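# Move capped bottles from crate upright onto tray

## Task

Transfer each bottle that has a cap from the crate to the tray and leave it standing upright there, while bottles without caps stay in the crate. The crate and the tray must end neither tilted nor shifted from where they were. Nothing counts as placed if it only stays put because the robot holds it, and anything the robot is still touching at the end must not settle by more than roughly a fingernail's width once released.

## Robot and tools

ROBOT AND FRAME
Two arms, left_arm and right_arm, each with six joints (waist, shoulder, elbow, forearm roll, wrist pitch, wrist roll) and a two-finger gripper. All positions share one scene frame: origin on the table surface midway between the arms, +x reaching out over the table, +z up, left_arm on the +y side. The arm names say nothing about left or right in a camera image. The fingers point along the gripper's +z axis and close along its y axis.

execute_actions
Argument actions is a list holding zero or one item. An empty list sends nothing and returns the state plus camera pictures. An action is {"rows": [...], "steps": n}: 1 to 15 rows, n from 11 to 15 (default 15), each step lasting 1/30 s; one row is used per step and the final row repeats if rows run out. A wait is {"steps": n} with n up to 300, counted from the previous result, and the time you spend replying is part of it. Optional pictures: true adds images to any result. A refused call moves nothing.

ROW LAYOUT
Every row is a single list of 18 plain numbers, each in [-1, 1], always covering both arms: left_arm's 6 joint numbers, then its gripper position, force_limit, speed; then the same 9 for right_arm.

JOINT NUMBERS are offsets, not poses. Each is measured from that arm's angles in the latest result that printed Joint positions (if none has yet in this scene, or for a second or later call in the same reply, from wherever the arm is when the action begins). They are not added to the previous row. Scale: 1.0 equals 1.398 rad for waist and shoulder, 2.097 rad for elbow, 2.622 rad for forearm roll, wrist pitch and wrist roll. Joint ranges: elbow -2.792 to 2.792 rad, all others -6.283 to 6.283 rad. A target more than 0.010 rad beyond a stated end is refused; the true end can differ by up to 0.010 rad, and a target past it is clipped there, possibly reported as "joint sent to its limit" (perhaps about an earlier action). Missing that line proves nothing. Sending all zeros is not a hold: it pulls the arm back to the reference angles.

GRIPPER NUMBERS are absolute settings. position: +1 fully open (140 mm), pads touch near -0.8, -1 squeezes until blocked. force_limit: about 14 N at -1, 60 N at 0, 107 N at +1 (for parts up to 40 mm wide). speed: roughly 30 mm/s at -1, 140 at 0, 250 at +1. To leave a gripper unchanged, repeat its previous three numbers; a 0 is a real command. To grasp, send -1 and confirm object_status is 2. Once stopped on an object, a new force_limit only applies with a changed position (e.g. switch -1 to -0.98) or if the object yields.

MOTION LIMITS
Target speed is capped at 2.09 rad/s (waist, shoulder), 3.14 (elbow), 3.93 (wrist joints), with 0.3 s to accelerate, and all joints of one arm are slowed to arrive together. Each step the target may lead the measured angle by at most 0.456 rad (waist, shoulder), 0.683 (elbow), 0.854 (wrist joints), and targets placing the hand over 70 mm from its measured spot are shrunk. So big moves need several calls. Between calls the arms keep heading toward the last row's target until they nearly stop or a step is HELD; after that only a new action moves them further. Fingers still opening or closing keep going.

RESULTS
The state line, left_arm: ... | right_arm: ..., gives end_effector_position (m), end_effector_quat_wxyz, and linear/angular velocities. That position is the point between closed pads; closed fingertips extend about 33 mm past it, open ones about 9 mm, and closing pushes the tips roughly 24 mm further from the arm, so keep that clearance over surfaces. Printed positions can be off, especially at long reach. Joint positions and Joint velocities give one block per arm in column order (rad, rad/s). object_status: 0 moving, 1 blocked while opening, 2 blocked while closing (holding), 3 reached target or pads met (thin items may still be held). position_measured is in counts, 3 fully open to 230 pads touching, not linear. HELD marks steps where your row was partly or wholly not sent; "joint command not followed" means a clearance check altered joint targets. Flange force is the external force on the gripper, including held weight, with noise that grows during acceleration or sudden stops; "no reading" means no estimate. MOTOR HOT warns of heating; OVER-TEMPERATURE FAULT means brakes are on until cooled. Each result is captured 11 steps before its action ends; those steps run while you reply, and the simulation keeps running during replies.

zoom_image
Arguments camera (cam_high 672x504, cam_low 672x504, cam_left_wrist 504x504, cam_right_wrist 504x504) and region [x0, y0, x1, y1] in that camera's pixels from the top-left, at most 504 by 504. It enlarges the latest full image. cam_high and cam_low are pinhole with radial distortion (focal about 629 and 608 px); wrist cameras are fisheye (about 283-288 px).

finished_scene
Argument scene: the number of the current scene. Irreversible; the result says whether the goal was met and the next task appears. A reply with no tool call ends everything.

WHAT TO AVOID
A torque reaching a joint's load limit (waist and shoulder 309, elbow 145, wrist joints 40.9 N m, held weight included) or an external force of 144 N stops that arm for 10 s and it goes limp. Do not let the arms collide or press on each other. Avoid dropping, slipping, slamming or shoving bottles, knocking anything off the table, and tilting or sliding the crate or tray. Holding loads heats motors. Occasionally a held part may be tugged or a loose object pushed, so recheck after such events.

Each tool is called after ">>>" by a JSON object that holds its "api" and its "payload", one argument or row to a line.

## Session

>>> {"api": "execute_actions", "payload": {
  "actions": []
}}

Scene clock: 0.00 s of 6600.00 s.
left_arm: end_effector_position=(+0.3959, +0.7835, +0.2632) position_measured=3 object_status=3 end_effector_quat_wxyz=(-0.165, +0.782, -0.590, +0.116) end_effector_velocity=(-0.000, +0.000, -0.000) end_effector_angular_velocity=(-0.000, +0.000, +0.000) | right_arm: end_effector_position=(+0.3762, -0.5695, +0.2773) position_measured=3 object_status=3 end_effector_quat_wxyz=(+0.736, +0.151, -0.653, -0.093) end_effector_velocity=(-0.000, +0.000, +0.000) end_effector_angular_velocity=(-0.001, -0.001, -0.000)
Joint positions: left_arm=[ 0.853 -0.156  2.085 -0.198  0.84   3.656] | right_arm=[-0.134  0.657  1.71  -0.123  2.443  4.272]
Joint velocities: left_arm=[ 0.  0.  0.  0.  0. -0.] | right_arm=[-0.    -0.     0.     0.001 -0.     0.002]
Flange force (N, the push that the arm receives, along the gripper's own x y z axes): no reading

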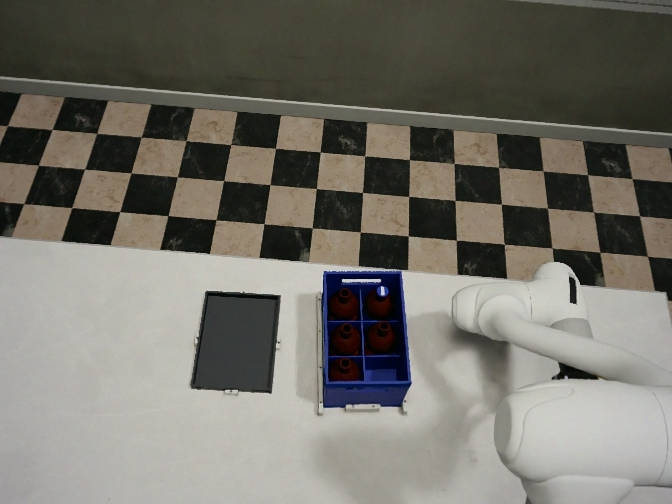

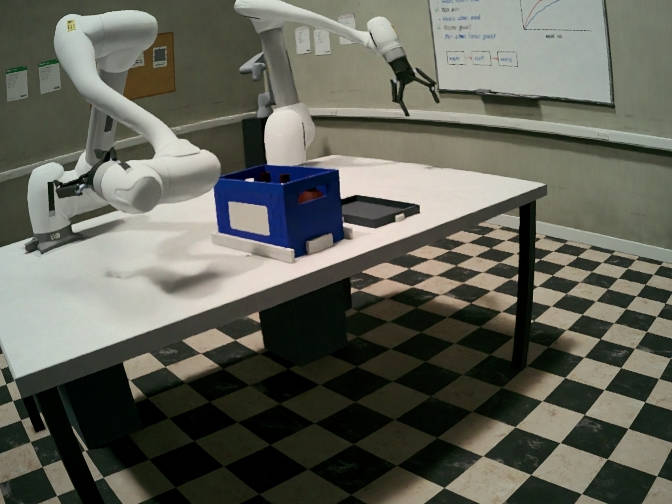

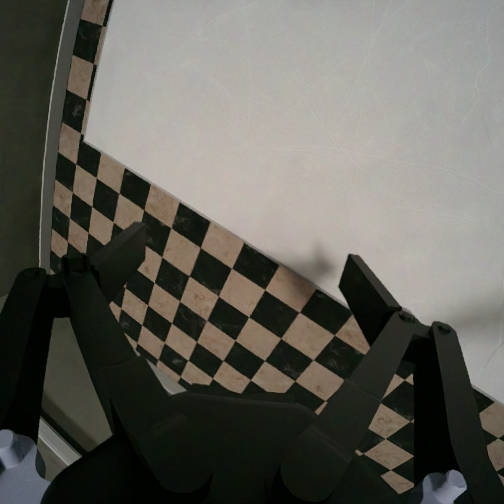

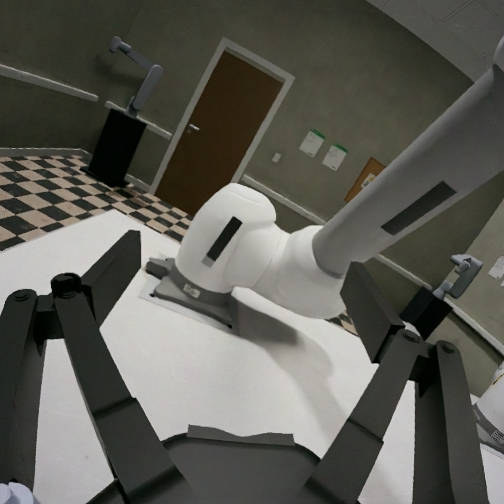

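>>> {"api": "execute_actions", "payload": {
  "actions": [
    {"rows":[[0,0,0,0,0,0,1,0,0,0,-0.255,-0.148,0.047,-0.382,0,1,0,0]]}
  ]
}}

>>> {"api": "execute_actions", "payload": {
  "actions": [
    {"steps":60}
  ]
}}

>>> {"api": "execute_actions", "payload": {
  "actions": [
    {"rows":[[0,0,0,0,0,0,1,0,0,0.3,0,0,0,0,0,1,0,0]]}
  ]
}}

>>> {"api": "execute_actions", "payload": {
  "actions": [
    {"steps":45}
  ],
  "pictures": true
}}

Scene clock: 1.77 s of 6600.00 s.
left_arm: end_effector_position=(+0.3959, +0.7835, +0.2632) position_measured=3 object_status=3 end_effector_quat_wxyz=(-0.165, +0.782, -0.590, +0.116) end_effector_velocity=(+0.000, -0.000, +0.000) end_effector_angular_velocity=(+0.001, -0.001, -0.001) | right_arm: end_effector_position=(+0.3805, -0.5693, +0.2693) position_measured=3 object_status=3 end_effector_quat_wxyz=(+0.698, +0.161, -0.692, -0.090) end_effector_velocity=(+0.118, +0.010, -0.149) end_effector_angular_velocity=(+0.281, -2.206, -0.021)
Joint positions: left_arm=[ 0.853 -0.156  2.085 -0.198  0.84   3.656] | right_arm=[-0.134  0.632  1.687 -0.114  2.38   4.272]
Joint velocities: left_arm=[-0.001 -0.    -0.    -0.    -0.001  0.   ] | right_arm=[-0.    -0.52  -0.457  0.183 -1.243 -0.002]
Flange force (N, the push that the arm receives, along the gripper's own x y z axes): left_arm=[4.8 -1.1 -2.9] | right_arm=[6.7 7.1 4.3]
Steps of this call (steps 1 to 49: nothing new was sent; steps 50 to 53: the first 4 steps of this action). Readings (joint positions | what the end effector reports):
50: left_arm=[0.853 -0.156 2.085 -0.198 0.840 3.656] | right_arm=[-0.134 0.657 1.710 -0.123 2.443 4.272] | left_arm position_measured=3 object_status=3 | right_arm position_measured=3 object_status=3
51: left_arm=[0.853 -0.156 2.085 -0.198 0.840 3.656] | right_arm=[-0.134 0.655 1.708 -0.123 2.436 4.272] | left_arm position_measured=3 object_status=3 | right_arm position_measured=3 object_status=3
53: the state above

Scene clock: 3.77 s of 6600.00 s.
left_arm: end_effector_position=(+0.3959, +0.7835, +0.2632) position_measured=3 object_status=3 end_effector_quat_wxyz=(-0.165, +0.782, -0.590, +0.116) end_effector_velocity=(+0.000, -0.000, -0.000) end_effector_angular_velocity=(-0.000, +0.000, -0.000) | right_arm: end_effector_position=(+0.6736, -0.5366, +0.3402) position_measured=3 object_status=3 end_effector_quat_wxyz=(+0.000, -0.229, +0.973, -0.000) end_effector_velocity=(+0.000, -0.001, -0.000) end_effector_angular_velocity=(-0.001, +0.001, +0.001)
Joint positions: left_arm=[ 0.853 -0.156  2.085 -0.198  0.84   3.656] | right_arm=[-0.134  0.301  1.399 -0.     1.441  4.272]
Joint velocities: left_arm=[-0.  0. -0.  0. -0. -0.] | right_arm=[-0.     0.001 -0.    -0.001  0.    -0.001]
Flange force (N, the push that the arm receives, along the gripper's own x y z axes): left_arm=[1.8 0.0 -4.8] | right_arm=[0.0 2.6 -3.0]
Kept back: nothing.
Steps of this call (steps 1 to 11: the last 11 steps of your previous action; steps 12 to 45: the robot went on to your last target; steps 46 to 60: nothing new was sent). Readings (joint positions | what the end effector reports):
1: left_arm=[0.853 -0.156 2.085 -0.198 0.840 3.656] | right_arm=[-0.134 0.611 1.669 -0.107 2.331 4.272] | left_arm position_measured=3 object_status=3 | right_arm position_measured=3 object_status=3
2: left_arm=[0.853 -0.156 2.085 -0.198 0.840 3.656] | right_arm=[-0.134 0.585 1.647 -0.098 2.267 4.272] | left_arm position_measured=3 object_status=3 | right_arm position_measured=3 object_status=3
4: left_arm=[0.853 -0.156 2.085 -0.198 0.840 3.656] | right_arm=[-0.134 0.538 1.605 -0.082 2.144 4.272] | left_arm position_measured=3 object_status=3 | right_arm position_measured=3 object_status=3
8: left_arm=[0.853 -0.156 2.085 -0.198 0.840 3.656] | right_arm=[-0.134 0.474 1.550 -0.060 1.956 4.272] | left_arm position_measured=3 object_status=3 | right_arm position_measured=3 object_status=3
60: the state above
All arms were judged still, so your last target was given up. Only a new action makes them travel on or press farther. Fingers that are still opening or closing keep moving.

Scene clock: 3.90 s of 6600.00 s.
left_arm: end_effector_position=(+0.3959, +0.7835, +0.2632) position_measured=3 object_status=3 end_effector_quat_wxyz=(-0.165, +0.782, -0.590, +0.116) end_effector_velocity=(-0.000, +0.001, +0.000) end_effector_angular_velocity=(+0.000, -0.000, +0.001) | right_arm: end_effector_position=(+0.6716, -0.5125, +0.3402) position_measured=3 object_status=3 end_effector_quat_wxyz=(+0.000, -0.245, +0.970, -0.000) end_effector_velocity=(-0.046, +0.455, +0.000) end_effector_angular_velocity=(-0.001, -0.001, +0.619)
Joint positions: left_arm=[ 0.853 -0.156  2.085 -0.198  0.84   3.656] | right_arm=[-0.101  0.301  1.399 -0.     1.441  4.272]
Joint velocities: left_arm=[ 0.001  0.    -0.     0.    -0.    -0.   ] | right_arm=[ 0.619 -0.     0.    -0.001 -0.001  0.   ]
Flange force (N, the push that the arm receives, along the gripper's own x y z axes): left_arm=[1.1 -1.3 -3.9] | right_arm=[3.6 4.9 -0.2]
Steps of this call (steps 1 to 4: the first 4 steps of this action). Readings (joint positions | what the end effector reports):
1: left_arm=[0.853 -0.156 2.085 -0.198 0.840 3.656] | right_arm=[-0.134 0.301 1.399 -0.000 1.441 4.272] | left_arm position_measured=3 object_status=3 | right_arm position_measured=3 object_status=3
2: left_arm=[0.853 -0.156 2.085 -0.198 0.840 3.656] | right_arm=[-0.130 0.301 1.399 -0.000 1.441 4.272] | left_arm position_measured=3 object_status=3 | right_arm position_measured=3 object_status=3
4: the state above

Scene clock: 5.40 s of 6600.00 s.
left_arm: end_effector_position=(+0.3959, +0.7835, +0.2632) position_measured=3 object_status=3 end_effector_quat_wxyz=(-0.165, +0.782, -0.590, +0.116) end_effector_velocity=(-0.000, -0.000, -0.000) end_effector_angular_velocity=(-0.001, +0.001, -0.000) | right_arm: end_effector_position=(+0.5891, -0.2408, +0.3402) position_measured=3 object_status=3 end_effector_quat_wxyz=(+0.000, -0.427, +0.904, -0.000) end_effector_velocity=(-0.000, +0.000, -0.000) end_effector_angular_velocity=(-0.000, +0.000, +0.001)
Joint positions: left_arm=[ 0.853 -0.156  2.085 -0.198  0.84   3.656] | right_arm=[ 0.286  0.301  1.399 -0.     1.441  4.272]
Joint velocities: left_arm=[ 0.    -0.     0.     0.     0.001 -0.   ] | right_arm=[ 0.001  0.     0.    -0.     0.    -0.   ]
Flange force (N, the push that the arm receives, along the gripper's own x y z axes): left_arm=[1.0 -2.7 -3.0] | right_arm=[1.6 4.1 -3.8]
Kept back: nothing.
Steps of this call (steps 1 to 11: the last 11 steps of your previous action; steps 12 to 45: the robot went on to your last target). Readings (joint positions | what the end effector reports):
1: left_arm=[0.853 -0.156 2.085 -0.198 0.840 3.656] | right_arm=[-0.080 0.301 1.399 0.000 1.441 4.272] | left_arm position_measured=3 object_status=3 | right_arm position_measured=3 object_status=3
2: left_arm=[0.853 -0.156 2.085 -0.198 0.840 3.656] | right_arm=[-0.061 0.301 1.399 0.000 1.441 4.272] | left_arm position_measured=3 object_status=3 | right_arm position_measured=3 object_status=3
4: left_arm=[0.853 -0.156 2.085 -0.198 0.840 3.656] | right_arm=[-0.025 0.301 1.399 0.000 1.441 4.272] | left_arm position_measured=3 object_status=3 | right_arm position_measured=3 object_status=3
8: left_arm=[0.853 -0.156 2.085 -0.198 0.840 3.656] | right_arm=[0.046 0.301 1.399 0.000 1.441 4.272] | left_arm position_measured=3 object_status=3 | right_arm position_measured=3 object_status=3
45: the state above
All arms were judged still, so your last target was given up. Only a new action makes them travel on or press farther. Fingers that are still opening or closing keep moving.

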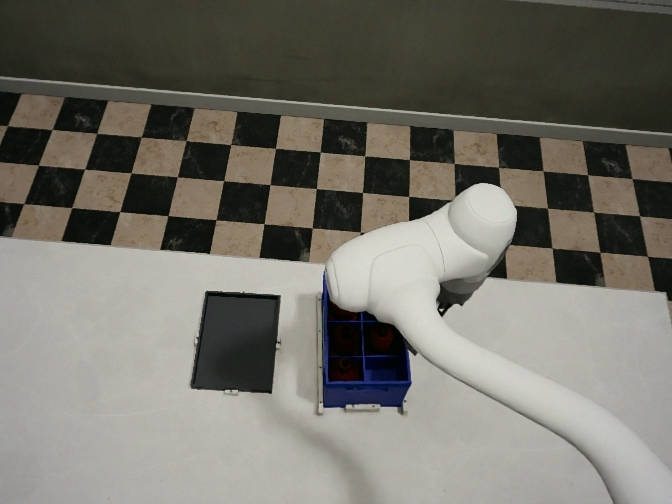

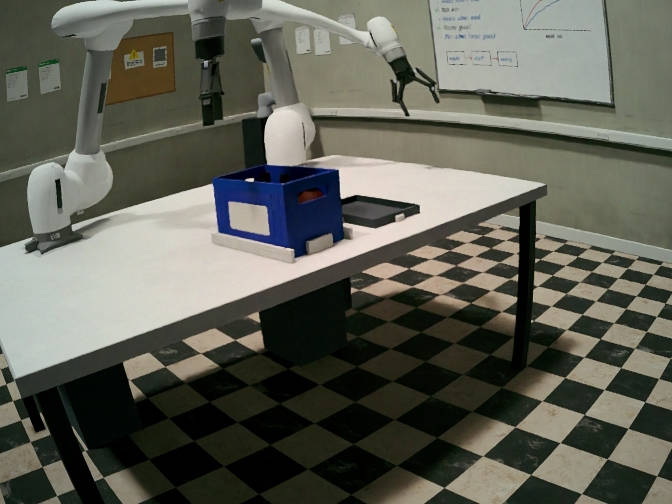

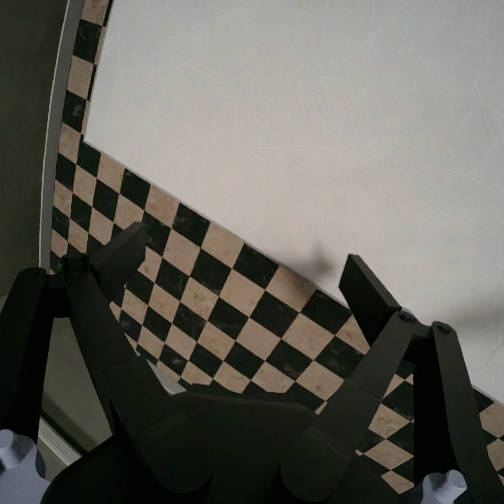

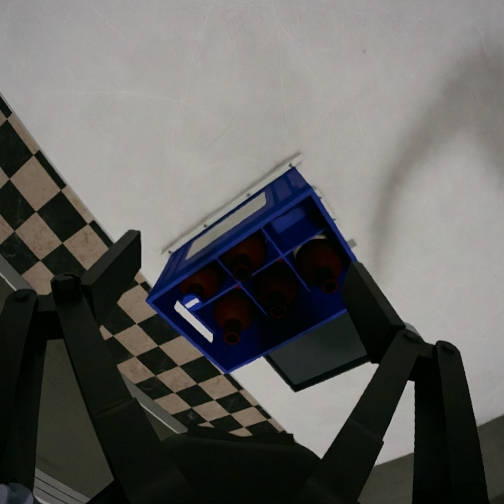

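>>> {"api": "execute_actions", "payload": {
  "actions": [
    {"rows":[[0,0,0,0,0,0,1,0,0,0.021,0.197,-0.193,0,0.0496,-0.251,0.2,0,0]]}
  ]
}}

>>> {"api": "execute_actions", "payload": {
  "actions": [
    {"steps":45}
  ],
  "pictures": true
}}

Scene clock: 6.50 s of 6600.00 s.
left_arm: end_effector_position=(+0.3959, +0.7835, +0.2632) position_measured=3 object_status=3 end_effector_quat_wxyz=(-0.165, +0.782, -0.590, +0.116) end_effector_velocity=(+0.000, +0.000, +0.000) end_effector_angular_velocity=(+0.001, -0.000, -0.000) | right_arm: end_effector_position=(+0.6027, -0.2320, +0.3420) position_measured=21 object_status=0 end_effector_quat_wxyz=(+0.000, -0.456, +0.890, -0.000) end_effector_velocity=(+0.271, +0.176, +0.034) end_effector_angular_velocity=(+0.001, -0.001, +1.301)
Joint positions: left_arm=[ 0.853 -0.156  2.085 -0.198  0.84   3.656] | right_arm=[ 0.288  0.327  1.361 -0.     1.454  4.209]
Joint velocities: left_arm=[-0. -0. -0.  0. -0. -0.] | right_arm=[ 0.055  0.52  -0.768  0.001  0.247 -1.245]
Flange force (N, the push that the arm receives, along the gripper's own x y z axes): left_arm=[0.5 -1.5 -3.5] | right_arm=[-1.9 1.9 -3.5]
Steps of this call (steps 1 to 29: nothing new was sent; steps 30 to 33: the first 4 steps of this action). Readings (joint positions | what the end effector reports):
30: left_arm=[0.853 -0.156 2.085 -0.198 0.840 3.656] | right_arm=[0.286 0.301 1.399 -0.000 1.441 4.272] | left_arm position_measured=3 object_status=3 | right_arm position_measured=3 object_status=0
31: left_arm=[0.853 -0.156 2.085 -0.198 0.840 3.656] | right_arm=[0.286 0.304 1.395 -0.000 1.443 4.265] | left_arm position_measured=3 object_status=3 | right_arm position_measured=6 object_status=0
33: the state above

Scene clock: 8.00 s of 6600.00 s.
left_arm: end_effector_position=(+0.3959, +0.7835, +0.2632) position_measured=3 object_status=3 end_effector_quat_wxyz=(-0.165, +0.782, -0.590, +0.116) end_effector_velocity=(+0.000, -0.000, -0.000) end_effector_angular_velocity=(+0.000, -0.000, -0.001) | right_arm: end_effector_position=(+0.7199, -0.1499, +0.3400) position_measured=104 object_status=3 end_effector_quat_wxyz=(-0.000, -0.707, +0.708, +0.000) end_effector_velocity=(-0.000, +0.000, -0.000) end_effector_angular_velocity=(-0.000, +0.001, -0.000)
Joint positions: left_arm=[ 0.853 -0.156  2.085 -0.198  0.84   3.656] | right_arm=[ 0.315  0.576  0.994 -0.     1.571  3.614]
Joint velocities: left_arm=[-0.001  0.    -0.    -0.    -0.    -0.   ] | right_arm=[ 0. -0.  0.  0.  0.  0.]
Flange force (N, the push that the arm receives, along the gripper's own x y z axes): left_arm=[-0.2 -0.6 -4.0] | right_arm=[-0.8 4.9 -2.7]
Kept back: nothing.
Steps of this call (steps 1 to 11: the last 11 steps of your previous action; steps 12 to 30: the robot went on to your last target; steps 31 to 45: nothing new was sent). Readings (joint positions | what the end effector reports):
1: left_arm=[0.853 -0.156 2.085 -0.198 0.840 3.656] | right_arm=[0.291 0.347 1.331 -0.000 1.463 4.160] | left_arm position_measured=3 object_status=3 | right_arm position_measured=29 object_status=0
2: left_arm=[0.853 -0.156 2.085 -0.198 0.840 3.656] | right_arm=[0.293 0.370 1.297 -0.000 1.474 4.106] | left_arm position_measured=3 object_status=3 | right_arm position_measured=36 object_status=0
4: left_arm=[0.853 -0.156 2.085 -0.198 0.840 3.656] | right_arm=[0.298 0.413 1.235 -0.000 1.494 4.005] | left_arm position_measured=3 object_status=3 | right_arm position_measured=52 object_status=0
8: left_arm=[0.853 -0.156 2.085 -0.198 0.840 3.656] | right_arm=[0.306 0.496 1.112 -0.000 1.534 3.806] | left_arm position_measured=3 object_status=3 | right_arm position_measured=82 object_status=0
45: the state above
All arms were judged still, so your last target was given up. Only a new action makes them travel on or press farther. Fingers that are still opening or closing keep moving.

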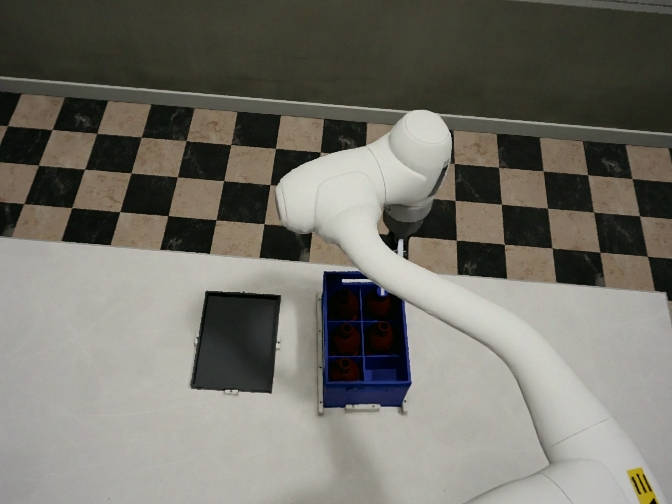

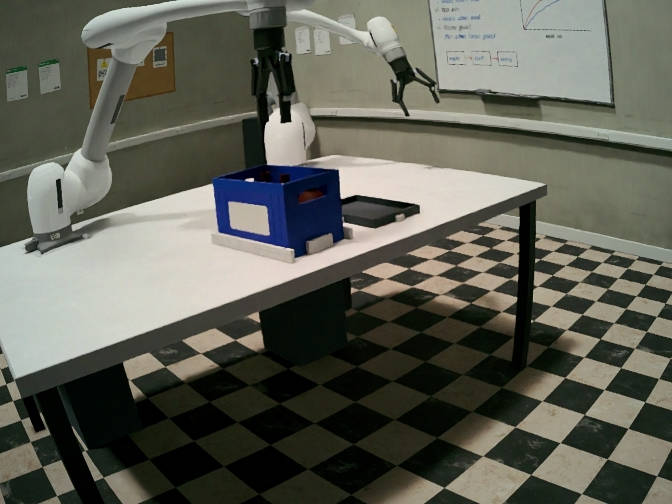

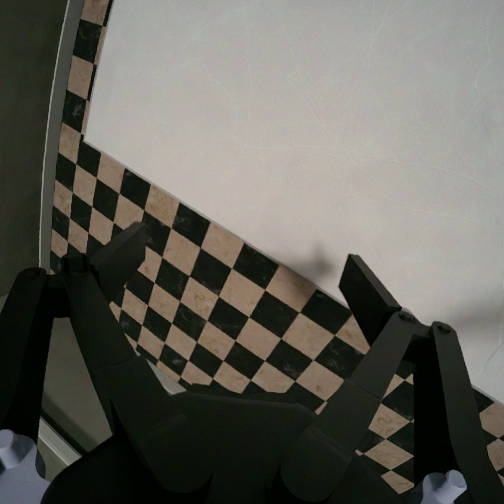

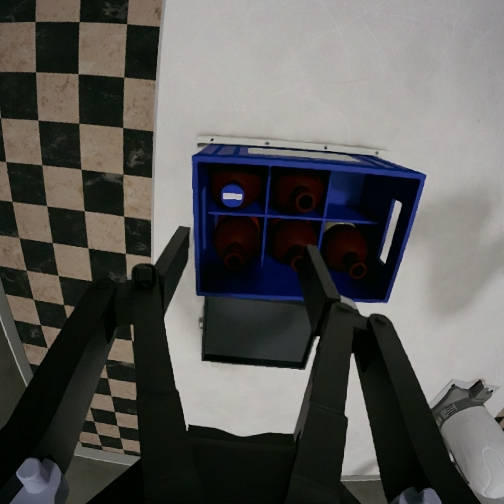

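>>> {"api": "execute_actions", "payload": {
  "actions": [
    {"rows":[[0,0,0,0,0,0,1,0,0,-0.006,0.0305,0.0526,0,-0.0583,-0.003,0.1,0,0]]}
  ]
}}

>>> {"api": "execute_actions", "payload": {
  "actions": [
    {"steps":30}
  ],
  "pictures": true
}}

Scene clock: 8.97 s of 6600.00 s.
left_arm: end_effector_position=(+0.3959, +0.7835, +0.2632) position_measured=3 object_status=3 end_effector_quat_wxyz=(-0.165, +0.782, -0.590, +0.116) end_effector_velocity=(-0.000, +0.000, -0.000) end_effector_angular_velocity=(-0.000, +0.000, +0.001) | right_arm: end_effector_position=(+0.7270, -0.1487, +0.3058) position_measured=117 object_status=0 end_effector_quat_wxyz=(-0.000, -0.707, +0.708, +0.000) end_effector_velocity=(+0.083, -0.008, -0.537) end_effector_angular_velocity=(-0.050, +0.083, -0.009)
Joint positions: left_arm=[ 0.853 -0.156  2.085 -0.198  0.84   3.656] | right_arm=[0.312 0.591 1.032 0.    1.519 3.611]
Joint velocities: left_arm=[ 0.001 -0.     0.    -0.     0.    -0.   ] | right_arm=[-0.047  0.242  0.571 -0.007 -0.716 -0.038]
Flange force (N, the push that the arm receives, along the gripper's own x y z axes): left_arm=[3.2 -3.2 -3.0] | right_arm=[2.9 3.0 3.8]
Steps of this call (steps 1 to 25: nothing new was sent; steps 26 to 29: the first 4 steps of this action). Readings (joint positions | what the end effector reports):
26: left_arm=[0.853 -0.156 2.085 -0.198 0.840 3.656] | right_arm=[0.315 0.576 0.994 -0.000 1.571 3.614] | left_arm position_measured=3 object_status=3 | right_arm position_measured=104 object_status=0
27: left_arm=[0.853 -0.156 2.085 -0.198 0.840 3.656] | right_arm=[0.315 0.578 0.999 0.000 1.565 3.614] | left_arm position_measured=3 object_status=3 | right_arm position_measured=107 object_status=0
29: the state above

Scene clock: 9.97 s of 6600.00 s.
left_arm: end_effector_position=(+0.3959, +0.7835, +0.2632) position_measured=3 object_status=3 end_effector_quat_wxyz=(-0.165, +0.782, -0.590, +0.116) end_effector_velocity=(-0.000, -0.000, -0.000) end_effector_angular_velocity=(-0.001, +0.001, +0.000) | right_arm: end_effector_position=(+0.7372, -0.1496, +0.2399) position_measured=117 object_status=3 end_effector_quat_wxyz=(-0.000, -0.706, +0.708, +0.000) end_effector_velocity=(+0.000, +0.000, +0.001) end_effector_angular_velocity=(+0.000, -0.002, +0.003)
Joint positions: left_arm=[ 0.853 -0.156  2.085 -0.198  0.84   3.656] | right_arm=[ 0.307  0.619  1.105 -0.     1.419  3.606]
Joint velocities: left_arm=[ 0.    -0.     0.     0.     0.001  0.   ] | right_arm=[ 0.    -0.001  0.    -0.001 -0.001 -0.003]
Flange force (N, the push that the arm receives, along the gripper's own x y z axes): left_arm=[4.3 -2.5 -3.6] | right_arm=[-0.1 3.7 -3.9]
Kept back: nothing.
Steps of this call (steps 1 to 11: the last 11 steps of your previous action; steps 12 to 30: the robot went on to your last target). Readings (joint positions | what the end effector reports):
1: left_arm=[0.853 -0.156 2.085 -0.198 0.840 3.656] | right_arm=[0.311 0.598 1.050 0.000 1.496 3.610] | left_arm position_measured=3 object_status=3 | right_arm position_measured=117 object_status=0
2: left_arm=[0.853 -0.156 2.085 -0.198 0.840 3.656] | right_arm=[0.310 0.603 1.064 0.000 1.475 3.609] | left_arm position_measured=3 object_status=3 | right_arm position_measured=117 object_status=0
4: left_arm=[0.853 -0.156 2.085 -0.198 0.840 3.656] | right_arm=[0.308 0.613 1.088 0.000 1.443 3.608] | left_arm position_measured=3 object_status=3 | right_arm position_measured=117 object_status=0
8: left_arm=[0.853 -0.156 2.085 -0.198 0.840 3.656] | right_arm=[0.307 0.618 1.102 -0.000 1.423 3.607] | left_arm position_measured=3 object_status=3 | right_arm position_measured=117 object_status=3
30: the state above
All arms were judged still, so your last target was given up. Only a new action makes them travel on or press farther. Fingers that are still opening or closing keep moving.

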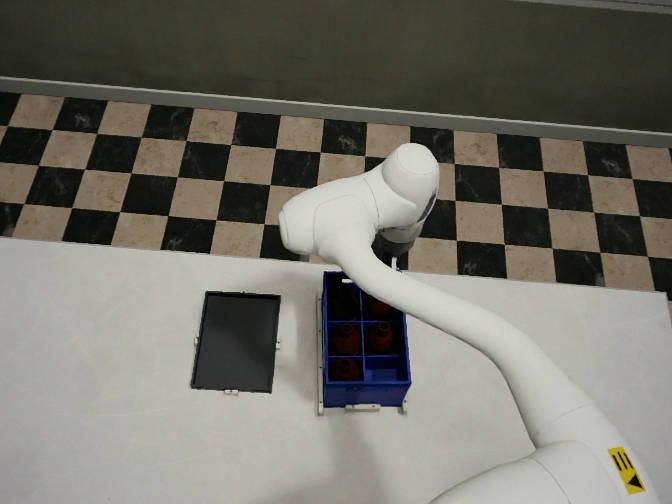

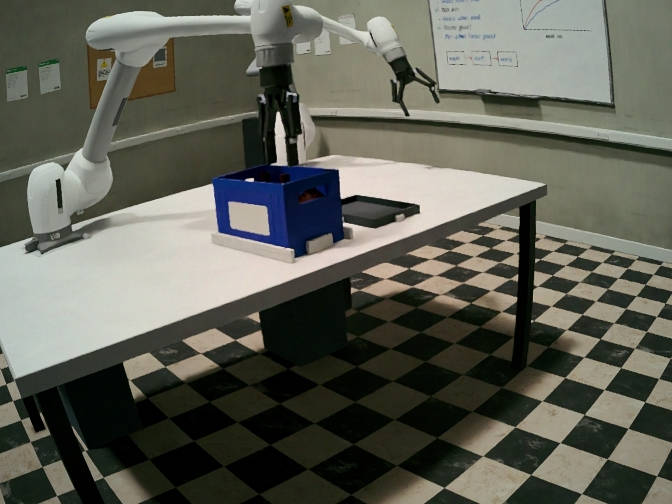

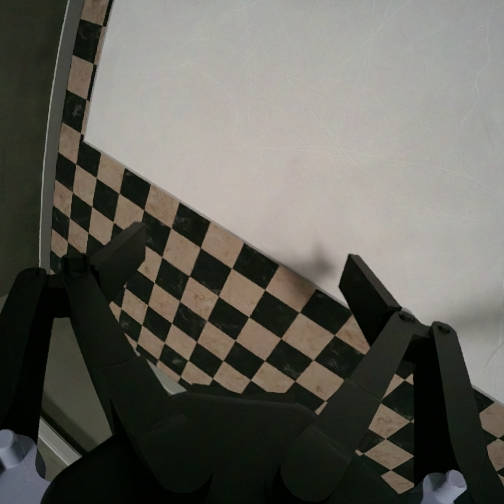

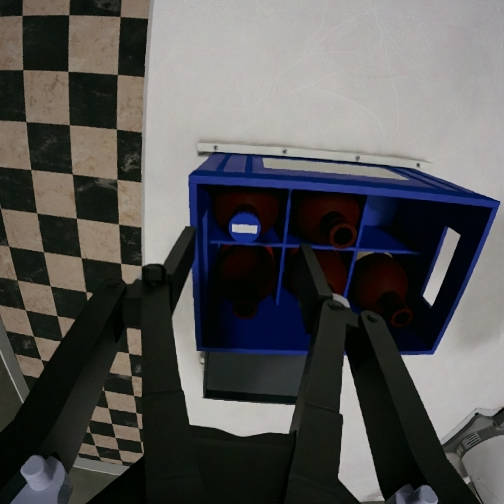

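>>> {"api": "execute_actions", "payload": {
  "actions": [
    {"rows":[[0,0,0,0,0,0,1,0,0,0.007,0.0162,0.0253,0,-0.0289,0.004,-0.1,0,0]]}
  ]
}}

>>> {"api": "execute_actions", "payload": {
  "actions": [
    {"steps":30}
  ],
  "pictures": true
}}

Scene clock: 11.53 s of 6600.00 s.
left_arm: end_effector_position=(+0.3959, +0.7835, +0.2632) position_measured=3 object_status=3 end_effector_quat_wxyz=(-0.165, +0.782, -0.590, +0.116) end_effector_velocity=(+0.000, -0.000, -0.000) end_effector_angular_velocity=(-0.000, +0.000, -0.001) | right_arm: end_effector_position=(+0.7368, -0.1445, +0.2113) position_measured=135 object_status=0 end_effector_quat_wxyz=(-0.001, -0.706, +0.708, +0.000) end_effector_velocity=(-0.024, +0.050, -0.351) end_effector_angular_velocity=(-0.038, +0.060, -0.005)
Joint positions: left_arm=[ 0.853 -0.156  2.085 -0.198  0.84   3.656] | right_arm=[ 0.312  0.632  1.135 -0.     1.376  3.612]
Joint velocities: left_arm=[-0.001 -0.     0.     0.     0.     0.   ] | right_arm=[ 0.063  0.168  0.36  -0.007 -0.457  0.07 ]
Flange force (N, the push that the arm receives, along the gripper's own x y z axes): left_arm=[5.4 -4.3 -1.8] | right_arm=[-2.1 5.2 3.3]
Steps of this call (steps 1 to 43: nothing new was sent; steps 44 to 47: the first 4 steps of this action). Readings (joint positions | what the end effector reports):
44: left_arm=[0.853 -0.156 2.085 -0.198 0.840 3.656] | right_arm=[0.307 0.619 1.105 -0.000 1.418 3.606] | left_arm position_measured=3 object_status=3 | right_arm position_measured=117 object_status=0
45: left_arm=[0.853 -0.156 2.085 -0.198 0.840 3.656] | right_arm=[0.307 0.621 1.109 -0.000 1.411 3.607] | left_arm position_measured=3 object_status=3 | right_arm position_measured=120 object_status=0
47: the state above

Scene clock: 12.53 s of 6600.00 s.
left_arm: end_effector_position=(+0.3959, +0.7835, +0.2632) position_measured=3 object_status=3 end_effector_quat_wxyz=(-0.165, +0.782, -0.590, +0.116) end_effector_velocity=(+0.000, -0.001, +0.000) end_effector_angular_velocity=(+0.000, -0.000, -0.001) | right_arm: end_effector_position=(+0.7359, -0.1403, +0.1901) position_measured=141 object_status=3 end_effector_quat_wxyz=(-0.000, -0.706, +0.708, +0.000) end_effector_velocity=(-0.000, +0.000, -0.000) end_effector_angular_velocity=(+0.000, +0.000, -0.000)
Joint positions: left_arm=[ 0.853 -0.156  2.085 -0.198  0.84   3.656] | right_arm=[ 0.316  0.642  1.158 -0.     1.343  3.617]
Joint velocities: left_arm=[-0.001 -0.    -0.    -0.    -0.     0.   ] | right_arm=[ 0.     0.    -0.     0.001 -0.     0.   ]
Flange force (N, the push that the arm receives, along the gripper's own x y z axes): left_arm=[3.7 -2.0 -2.9] | right_arm=[0.4 4.7 -3.6]
Kept back: nothing.
Steps of this call (steps 1 to 11: the last 11 steps of your previous action; steps 12 to 30: the robot went on to your last target). Readings (joint positions | what the end effector reports):
1: left_arm=[0.853 -0.156 2.085 -0.198 0.840 3.656] | right_arm=[0.314 0.636 1.145 -0.000 1.363 3.614] | left_arm position_measured=3 object_status=3 | right_arm position_measured=140 object_status=0
2: left_arm=[0.853 -0.156 2.085 -0.198 0.840 3.656] | right_arm=[0.315 0.638 1.150 -0.000 1.355 3.615] | left_arm position_measured=3 object_status=3 | right_arm position_measured=141 object_status=0
4: left_arm=[0.853 -0.156 2.085 -0.198 0.840 3.656] | right_arm=[0.316 0.640 1.154 -0.000 1.348 3.616] | left_arm position_measured=3 object_status=3 | right_arm position_measured=141 object_status=0
8: left_arm=[0.853 -0.156 2.085 -0.198 0.840 3.656] | right_arm=[0.316 0.641 1.157 -0.000 1.344 3.617] | left_arm position_measured=3 object_status=3 | right_arm position_measured=141 object_status=0
30: the state above
All arms were judged still, so your last target was given up. Only a new action makes them travel on or press farther. Fingers that are still opening or closing keep moving.

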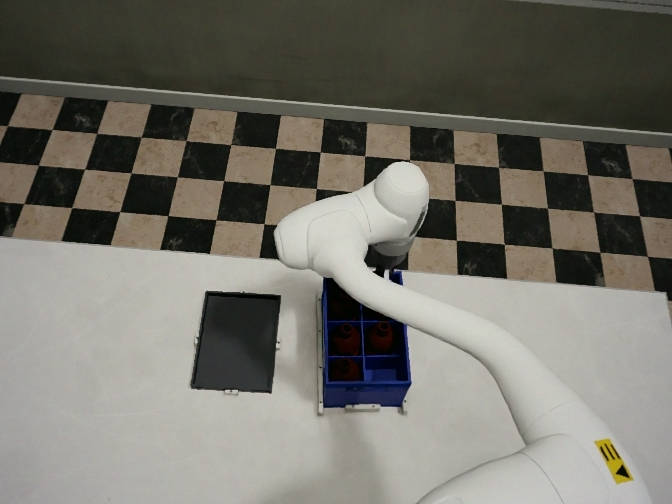

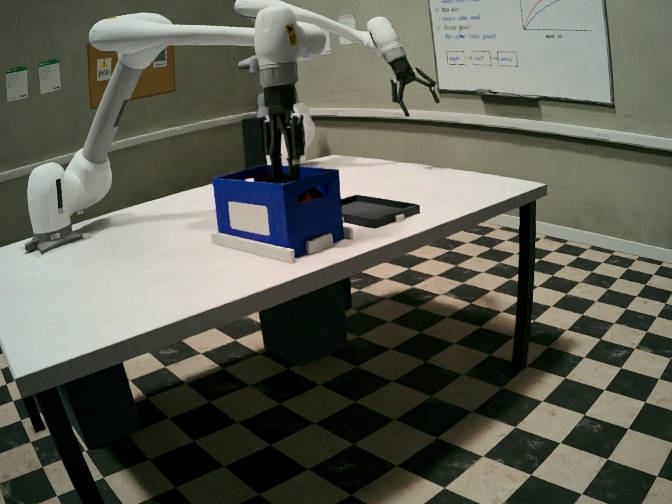

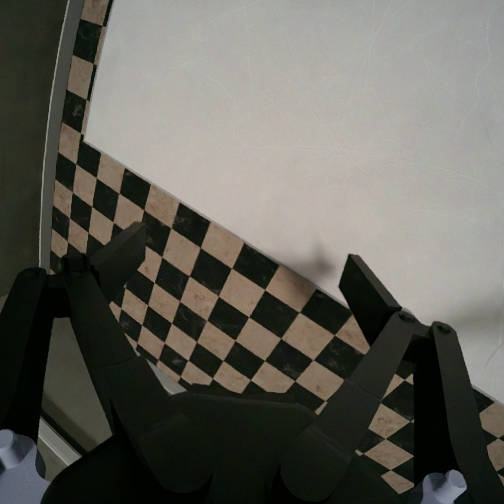

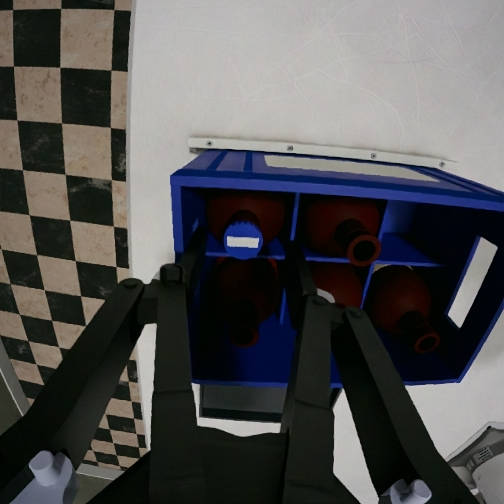

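>>> {"api": "execute_actions", "payload": {
  "actions": [
    {"rows":[[0,0,0,0,0,0,1,0,0,0,0.0105,0.019,0,-0.0208,0,-0.2,0,0]]}
  ]
}}

>>> {"api": "execute_actions", "payload": {
  "actions": [
    {"steps":25}
  ],
  "pictures": true
}}

>>> {"api": "execute_actions", "payload": {
  "actions": [
    {"rows":[[0,0,0,0,0,0,1,0,0,0,0,0,0,0,0,-1,0,-0.5]]}
  ]
}}

>>> {"api": "execute_actions", "payload": {
  "actions": [
    {"steps":25}
  ],
  "pictures": true
}}

Scene clock: 13.20 s of 6600.00 s.
left_arm: end_effector_position=(+0.3959, +0.7835, +0.2632) position_measured=3 object_status=3 end_effector_quat_wxyz=(-0.165, +0.782, -0.590, +0.116) end_effector_velocity=(-0.000, +0.000, -0.000) end_effector_angular_velocity=(+0.000, -0.000, +0.000) | right_arm: end_effector_position=(+0.7355, -0.1404, +0.1681) position_measured=154 object_status=0 end_effector_quat_wxyz=(-0.001, -0.706, +0.708, +0.000) end_effector_velocity=(-0.011, -0.006, -0.218) end_effector_angular_velocity=(-0.017, +0.032, -0.001)
Joint positions: left_arm=[ 0.853 -0.156  2.085 -0.198  0.84   3.656] | right_arm=[0.316 0.651 1.183 0.    1.31  3.617]
Joint velocities: left_arm=[ 0. -0.  0. -0. -0.  0.] | right_arm=[-0.     0.097  0.238 -0.    -0.299  0.001]
Flange force (N, the push that the arm receives, along the gripper's own x y z axes): left_arm=[5.8 -1.0 -2.5] | right_arm=[-3.2 5.0 1.2]
Steps of this call (steps 1 to 16: nothing new was sent; steps 17 to 20: the first 4 steps of this action). Readings (joint positions | what the end effector reports):
17: left_arm=[0.853 -0.156 2.085 -0.198 0.840 3.656] | right_arm=[0.316 0.642 1.158 0.000 1.343 3.617] | left_arm position_measured=3 object_status=3 | right_arm position_measured=141 object_status=0
18: left_arm=[0.853 -0.156 2.085 -0.198 0.840 3.656] | right_arm=[0.316 0.643 1.162 0.000 1.336 3.617] | left_arm position_measured=3 object_status=3 | right_arm position_measured=144 object_status=0
20: the state above

Scene clock: 14.03 s of 6600.00 s.
left_arm: end_effector_position=(+0.3959, +0.7835, +0.2632) position_measured=3 object_status=3 end_effector_quat_wxyz=(-0.165, +0.782, -0.590, +0.116) end_effector_velocity=(+0.000, +0.000, +0.000) end_effector_angular_velocity=(+0.001, -0.001, +0.000) | right_arm: end_effector_position=(+0.7355, -0.1405, +0.1552) position_measured=154 object_status=3 end_effector_quat_wxyz=(-0.000, -0.706, +0.708, +0.000) end_effector_velocity=(+0.000, +0.000, -0.000) end_effector_angular_velocity=(+0.001, +0.000, +0.001)
Joint positions: left_arm=[ 0.853 -0.156  2.085 -0.198  0.84   3.656] | right_arm=[ 0.316  0.656  1.198 -0.     1.288  3.617]
Joint velocities: left_arm=[ 0.     0.    -0.    -0.    -0.001 -0.   ] | right_arm=[-0.     0.    -0.     0.001 -0.001 -0.001]
Flange force (N, the push that the arm receives, along the gripper's own x y z axes): left_arm=[5.6 -1.8 -1.9] | right_arm=[-2.7 -0.7 -67.2]
Kept back: nothing.
Steps of this call (steps 1 to 11: the last 11 steps of your previous action; steps 12 to 25: the robot went on to your last target). Readings (joint positions | what the end effector reports):
1: left_arm=[0.853 -0.156 2.085 -0.198 0.840 3.656] | right_arm=[0.316 0.653 1.189 0.000 1.302 3.617] | left_arm position_measured=3 object_status=3 | right_arm position_measured=154 object_status=0
2: left_arm=[0.853 -0.156 2.085 -0.198 0.840 3.656] | right_arm=[0.316 0.654 1.192 0.000 1.297 3.617] | left_arm position_measured=3 object_status=3 | right_arm position_measured=154 object_status=0
4: left_arm=[0.853 -0.156 2.085 -0.198 0.840 3.656] | right_arm=[0.316 0.655 1.195 0.000 1.292 3.617] | left_arm position_measured=3 object_status=3 | right_arm position_measured=154 object_status=0
8: left_arm=[0.853 -0.156 2.085 -0.198 0.840 3.656] | right_arm=[0.316 0.656 1.197 -0.000 1.289 3.617] | left_arm position_measured=3 object_status=3 | right_arm position_measured=154 object_status=3
25: the state above

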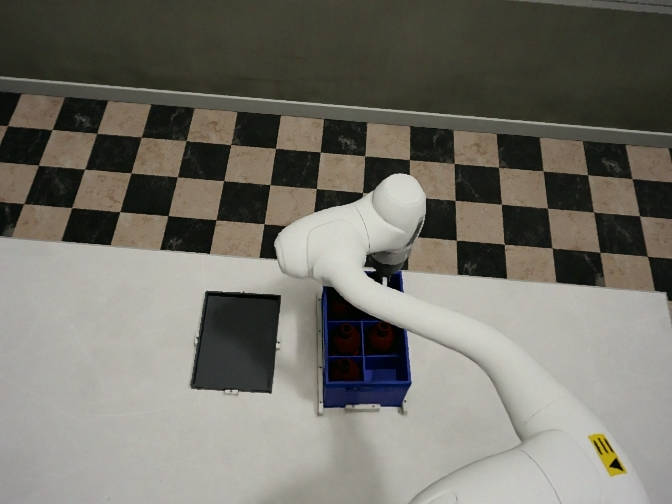

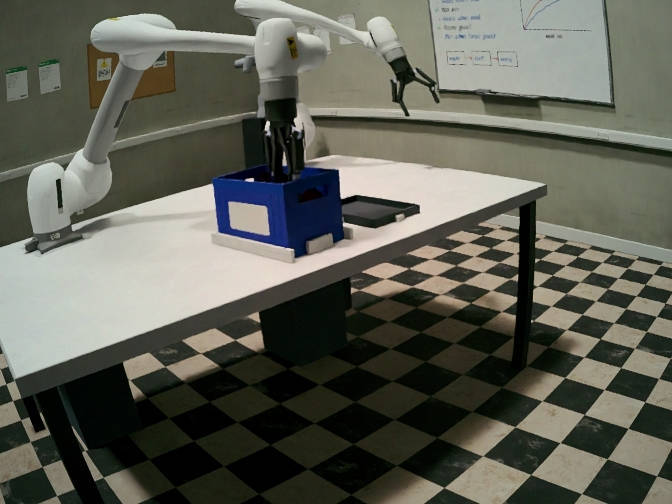

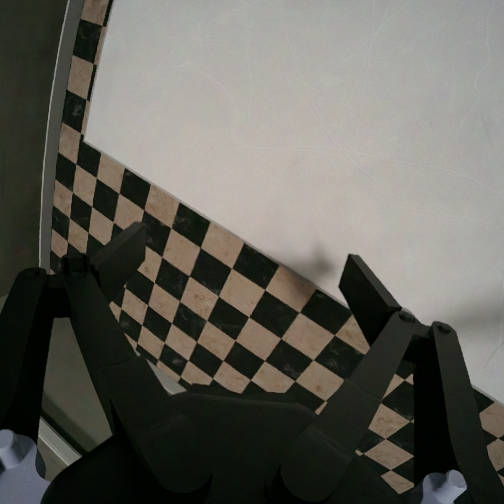

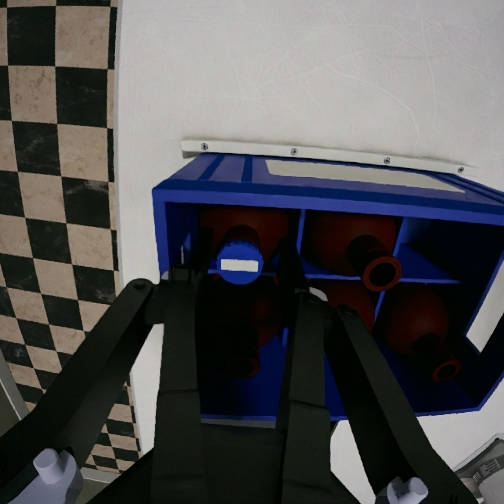

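Scene clock: 14.17 s of 6600.00 s.
left_arm: end_effector_position=(+0.3959, +0.7835, +0.2632) position_measured=3 object_status=3 end_effector_quat_wxyz=(-0.165, +0.782, -0.590, +0.116) end_effector_velocity=(+0.000, +0.000, +0.000) end_effector_angular_velocity=(+0.001, -0.001, +0.000) | right_arm: end_effector_position=(+0.7359, -0.1404, +0.1553) position_measured=165 object_status=0 end_effector_quat_wxyz=(+0.000, -0.706, +0.708, -0.000) end_effector_velocity=(+0.000, -0.000, +0.002) end_effector_angular_velocity=(+0.000, -0.002, +0.002)
Joint positions: left_arm=[ 0.853 -0.156  2.085 -0.198  0.84   3.656] | right_arm=[ 0.316  0.656  1.197 -0.     1.288  3.617]
Joint velocities: left_arm=[-0.     0.    -0.    -0.    -0.002  0.   ] | right_arm=[-0.    -0.002 -0.    -0.001  0.    -0.002]
Flange force (N, the push that the arm receives, along the gripper's own x y z axes): left_arm=[3.4 -3.4 -2.0] | right_arm=[-0.5 -12.5 -93.2]
Steps of this call (steps 1 to 4: the first 4 steps of this action). Readings (joint positions | what the end effector reports):
1: left_arm=[0.853 -0.156 2.085 -0.198 0.840 3.656] | right_arm=[0.316 0.656 1.198 -0.000 1.288 3.617] | left_arm position_measured=3 object_status=3 | right_arm position_measured=154 object_status=0
2: left_arm=[0.853 -0.156 2.085 -0.198 0.840 3.656] | right_arm=[0.316 0.656 1.197 -0.000 1.288 3.617] | left_arm position_measured=3 object_status=3 | right_arm position_measured=156 object_status=0
4: the state above

Scene clock: 15.00 s of 6600.00 s.
left_arm: end_effector_position=(+0.3959, +0.7835, +0.2632) position_measured=3 object_status=3 end_effector_quat_wxyz=(-0.165, +0.782, -0.590, +0.116) end_effector_velocity=(+0.000, -0.000, -0.000) end_effector_angular_velocity=(-0.000, +0.000, -0.000) | right_arm: end_effector_position=(+0.7355, -0.1405, +0.1552) position_measured=172 object_status=2 end_effector_quat_wxyz=(-0.000, -0.706, +0.708, +0.000) end_effector_velocity=(-0.001, +0.000, -0.001) end_effector_angular_velocity=(-0.001, +0.001, +0.002)
Joint positions: left_arm=[ 0.853 -0.156  2.085 -0.198  0.84   3.656] | right_arm=[ 0.316  0.656  1.197 -0.     1.288  3.617]
Joint velocities: left_arm=[-0.  0. -0. -0.  0. -0.] | right_arm=[ 0.001  0.001  0.    -0.     0.001 -0.001]
Flange force (N, the push that the arm receives, along the gripper's own x y z axes): left_arm=[4.5 -3.3 -2.4] | right_arm=[-3.5 -21.1 -105.2]
Kept back: nothing.
Steps of this call (steps 1 to 11: the last 11 steps of your previous action; steps 12 to 15: the robot went on to your last target; steps 16 to 25: nothing new was sent). Readings (joint positions | what the end effector reports):
1: left_arm=[0.853 -0.156 2.085 -0.198 0.840 3.656] | right_arm=[0.316 0.656 1.197 -0.000 1.288 3.617] | left_arm position_measured=3 object_status=3 | right_arm position_measured=170 object_status=0
2: left_arm=[0.853 -0.156 2.085 -0.198 0.840 3.656] | right_arm=[0.316 0.656 1.197 -0.000 1.288 3.617] | left_arm position_measured=3 object_status=3 | right_arm position_measured=172 object_status=0
4: left_arm=[0.853 -0.156 2.085 -0.198 0.840 3.656] | right_arm=[0.316 0.656 1.197 -0.000 1.288 3.617] | left_arm position_measured=3 object_status=3 | right_arm position_measured=172 object_status=0
8: left_arm=[0.853 -0.156 2.085 -0.198 0.840 3.656] | right_arm=[0.316 0.656 1.197 -0.000 1.288 3.617] | left_arm position_measured=3 object_status=3 | right_arm position_measured=172 object_status=2
25: the state above
All arms were judged still, so your last target was given up. Only a new action makes them travel on or press farther. Fingers that are still opening or closing keep moving.

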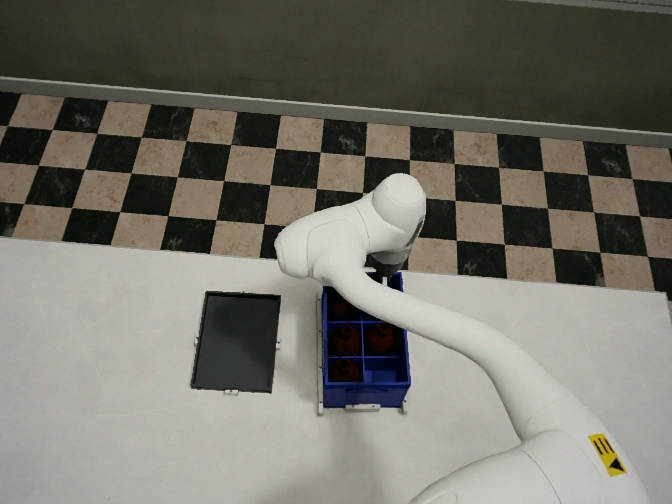

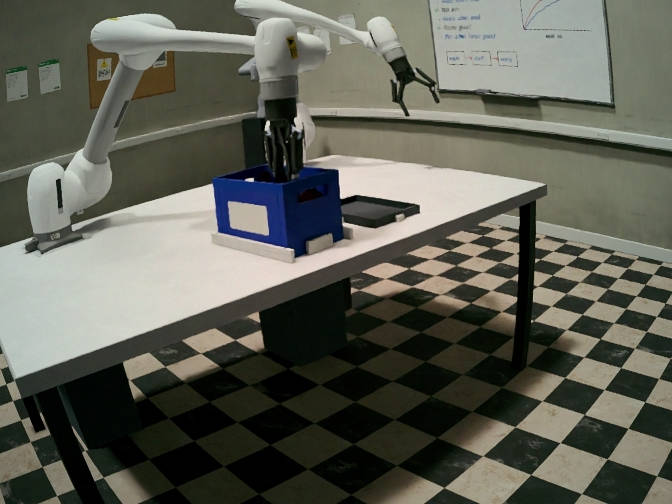

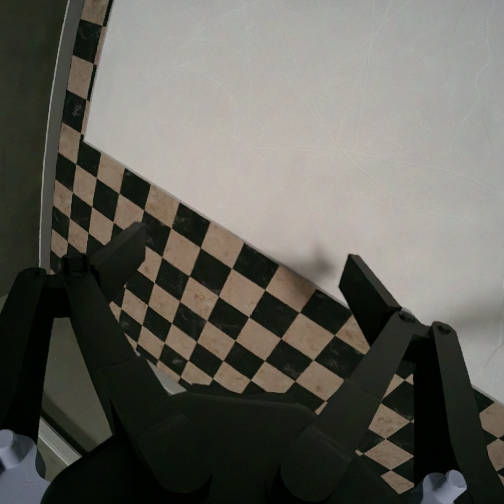

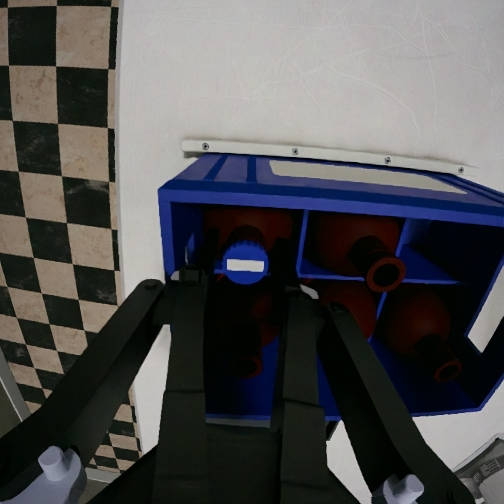

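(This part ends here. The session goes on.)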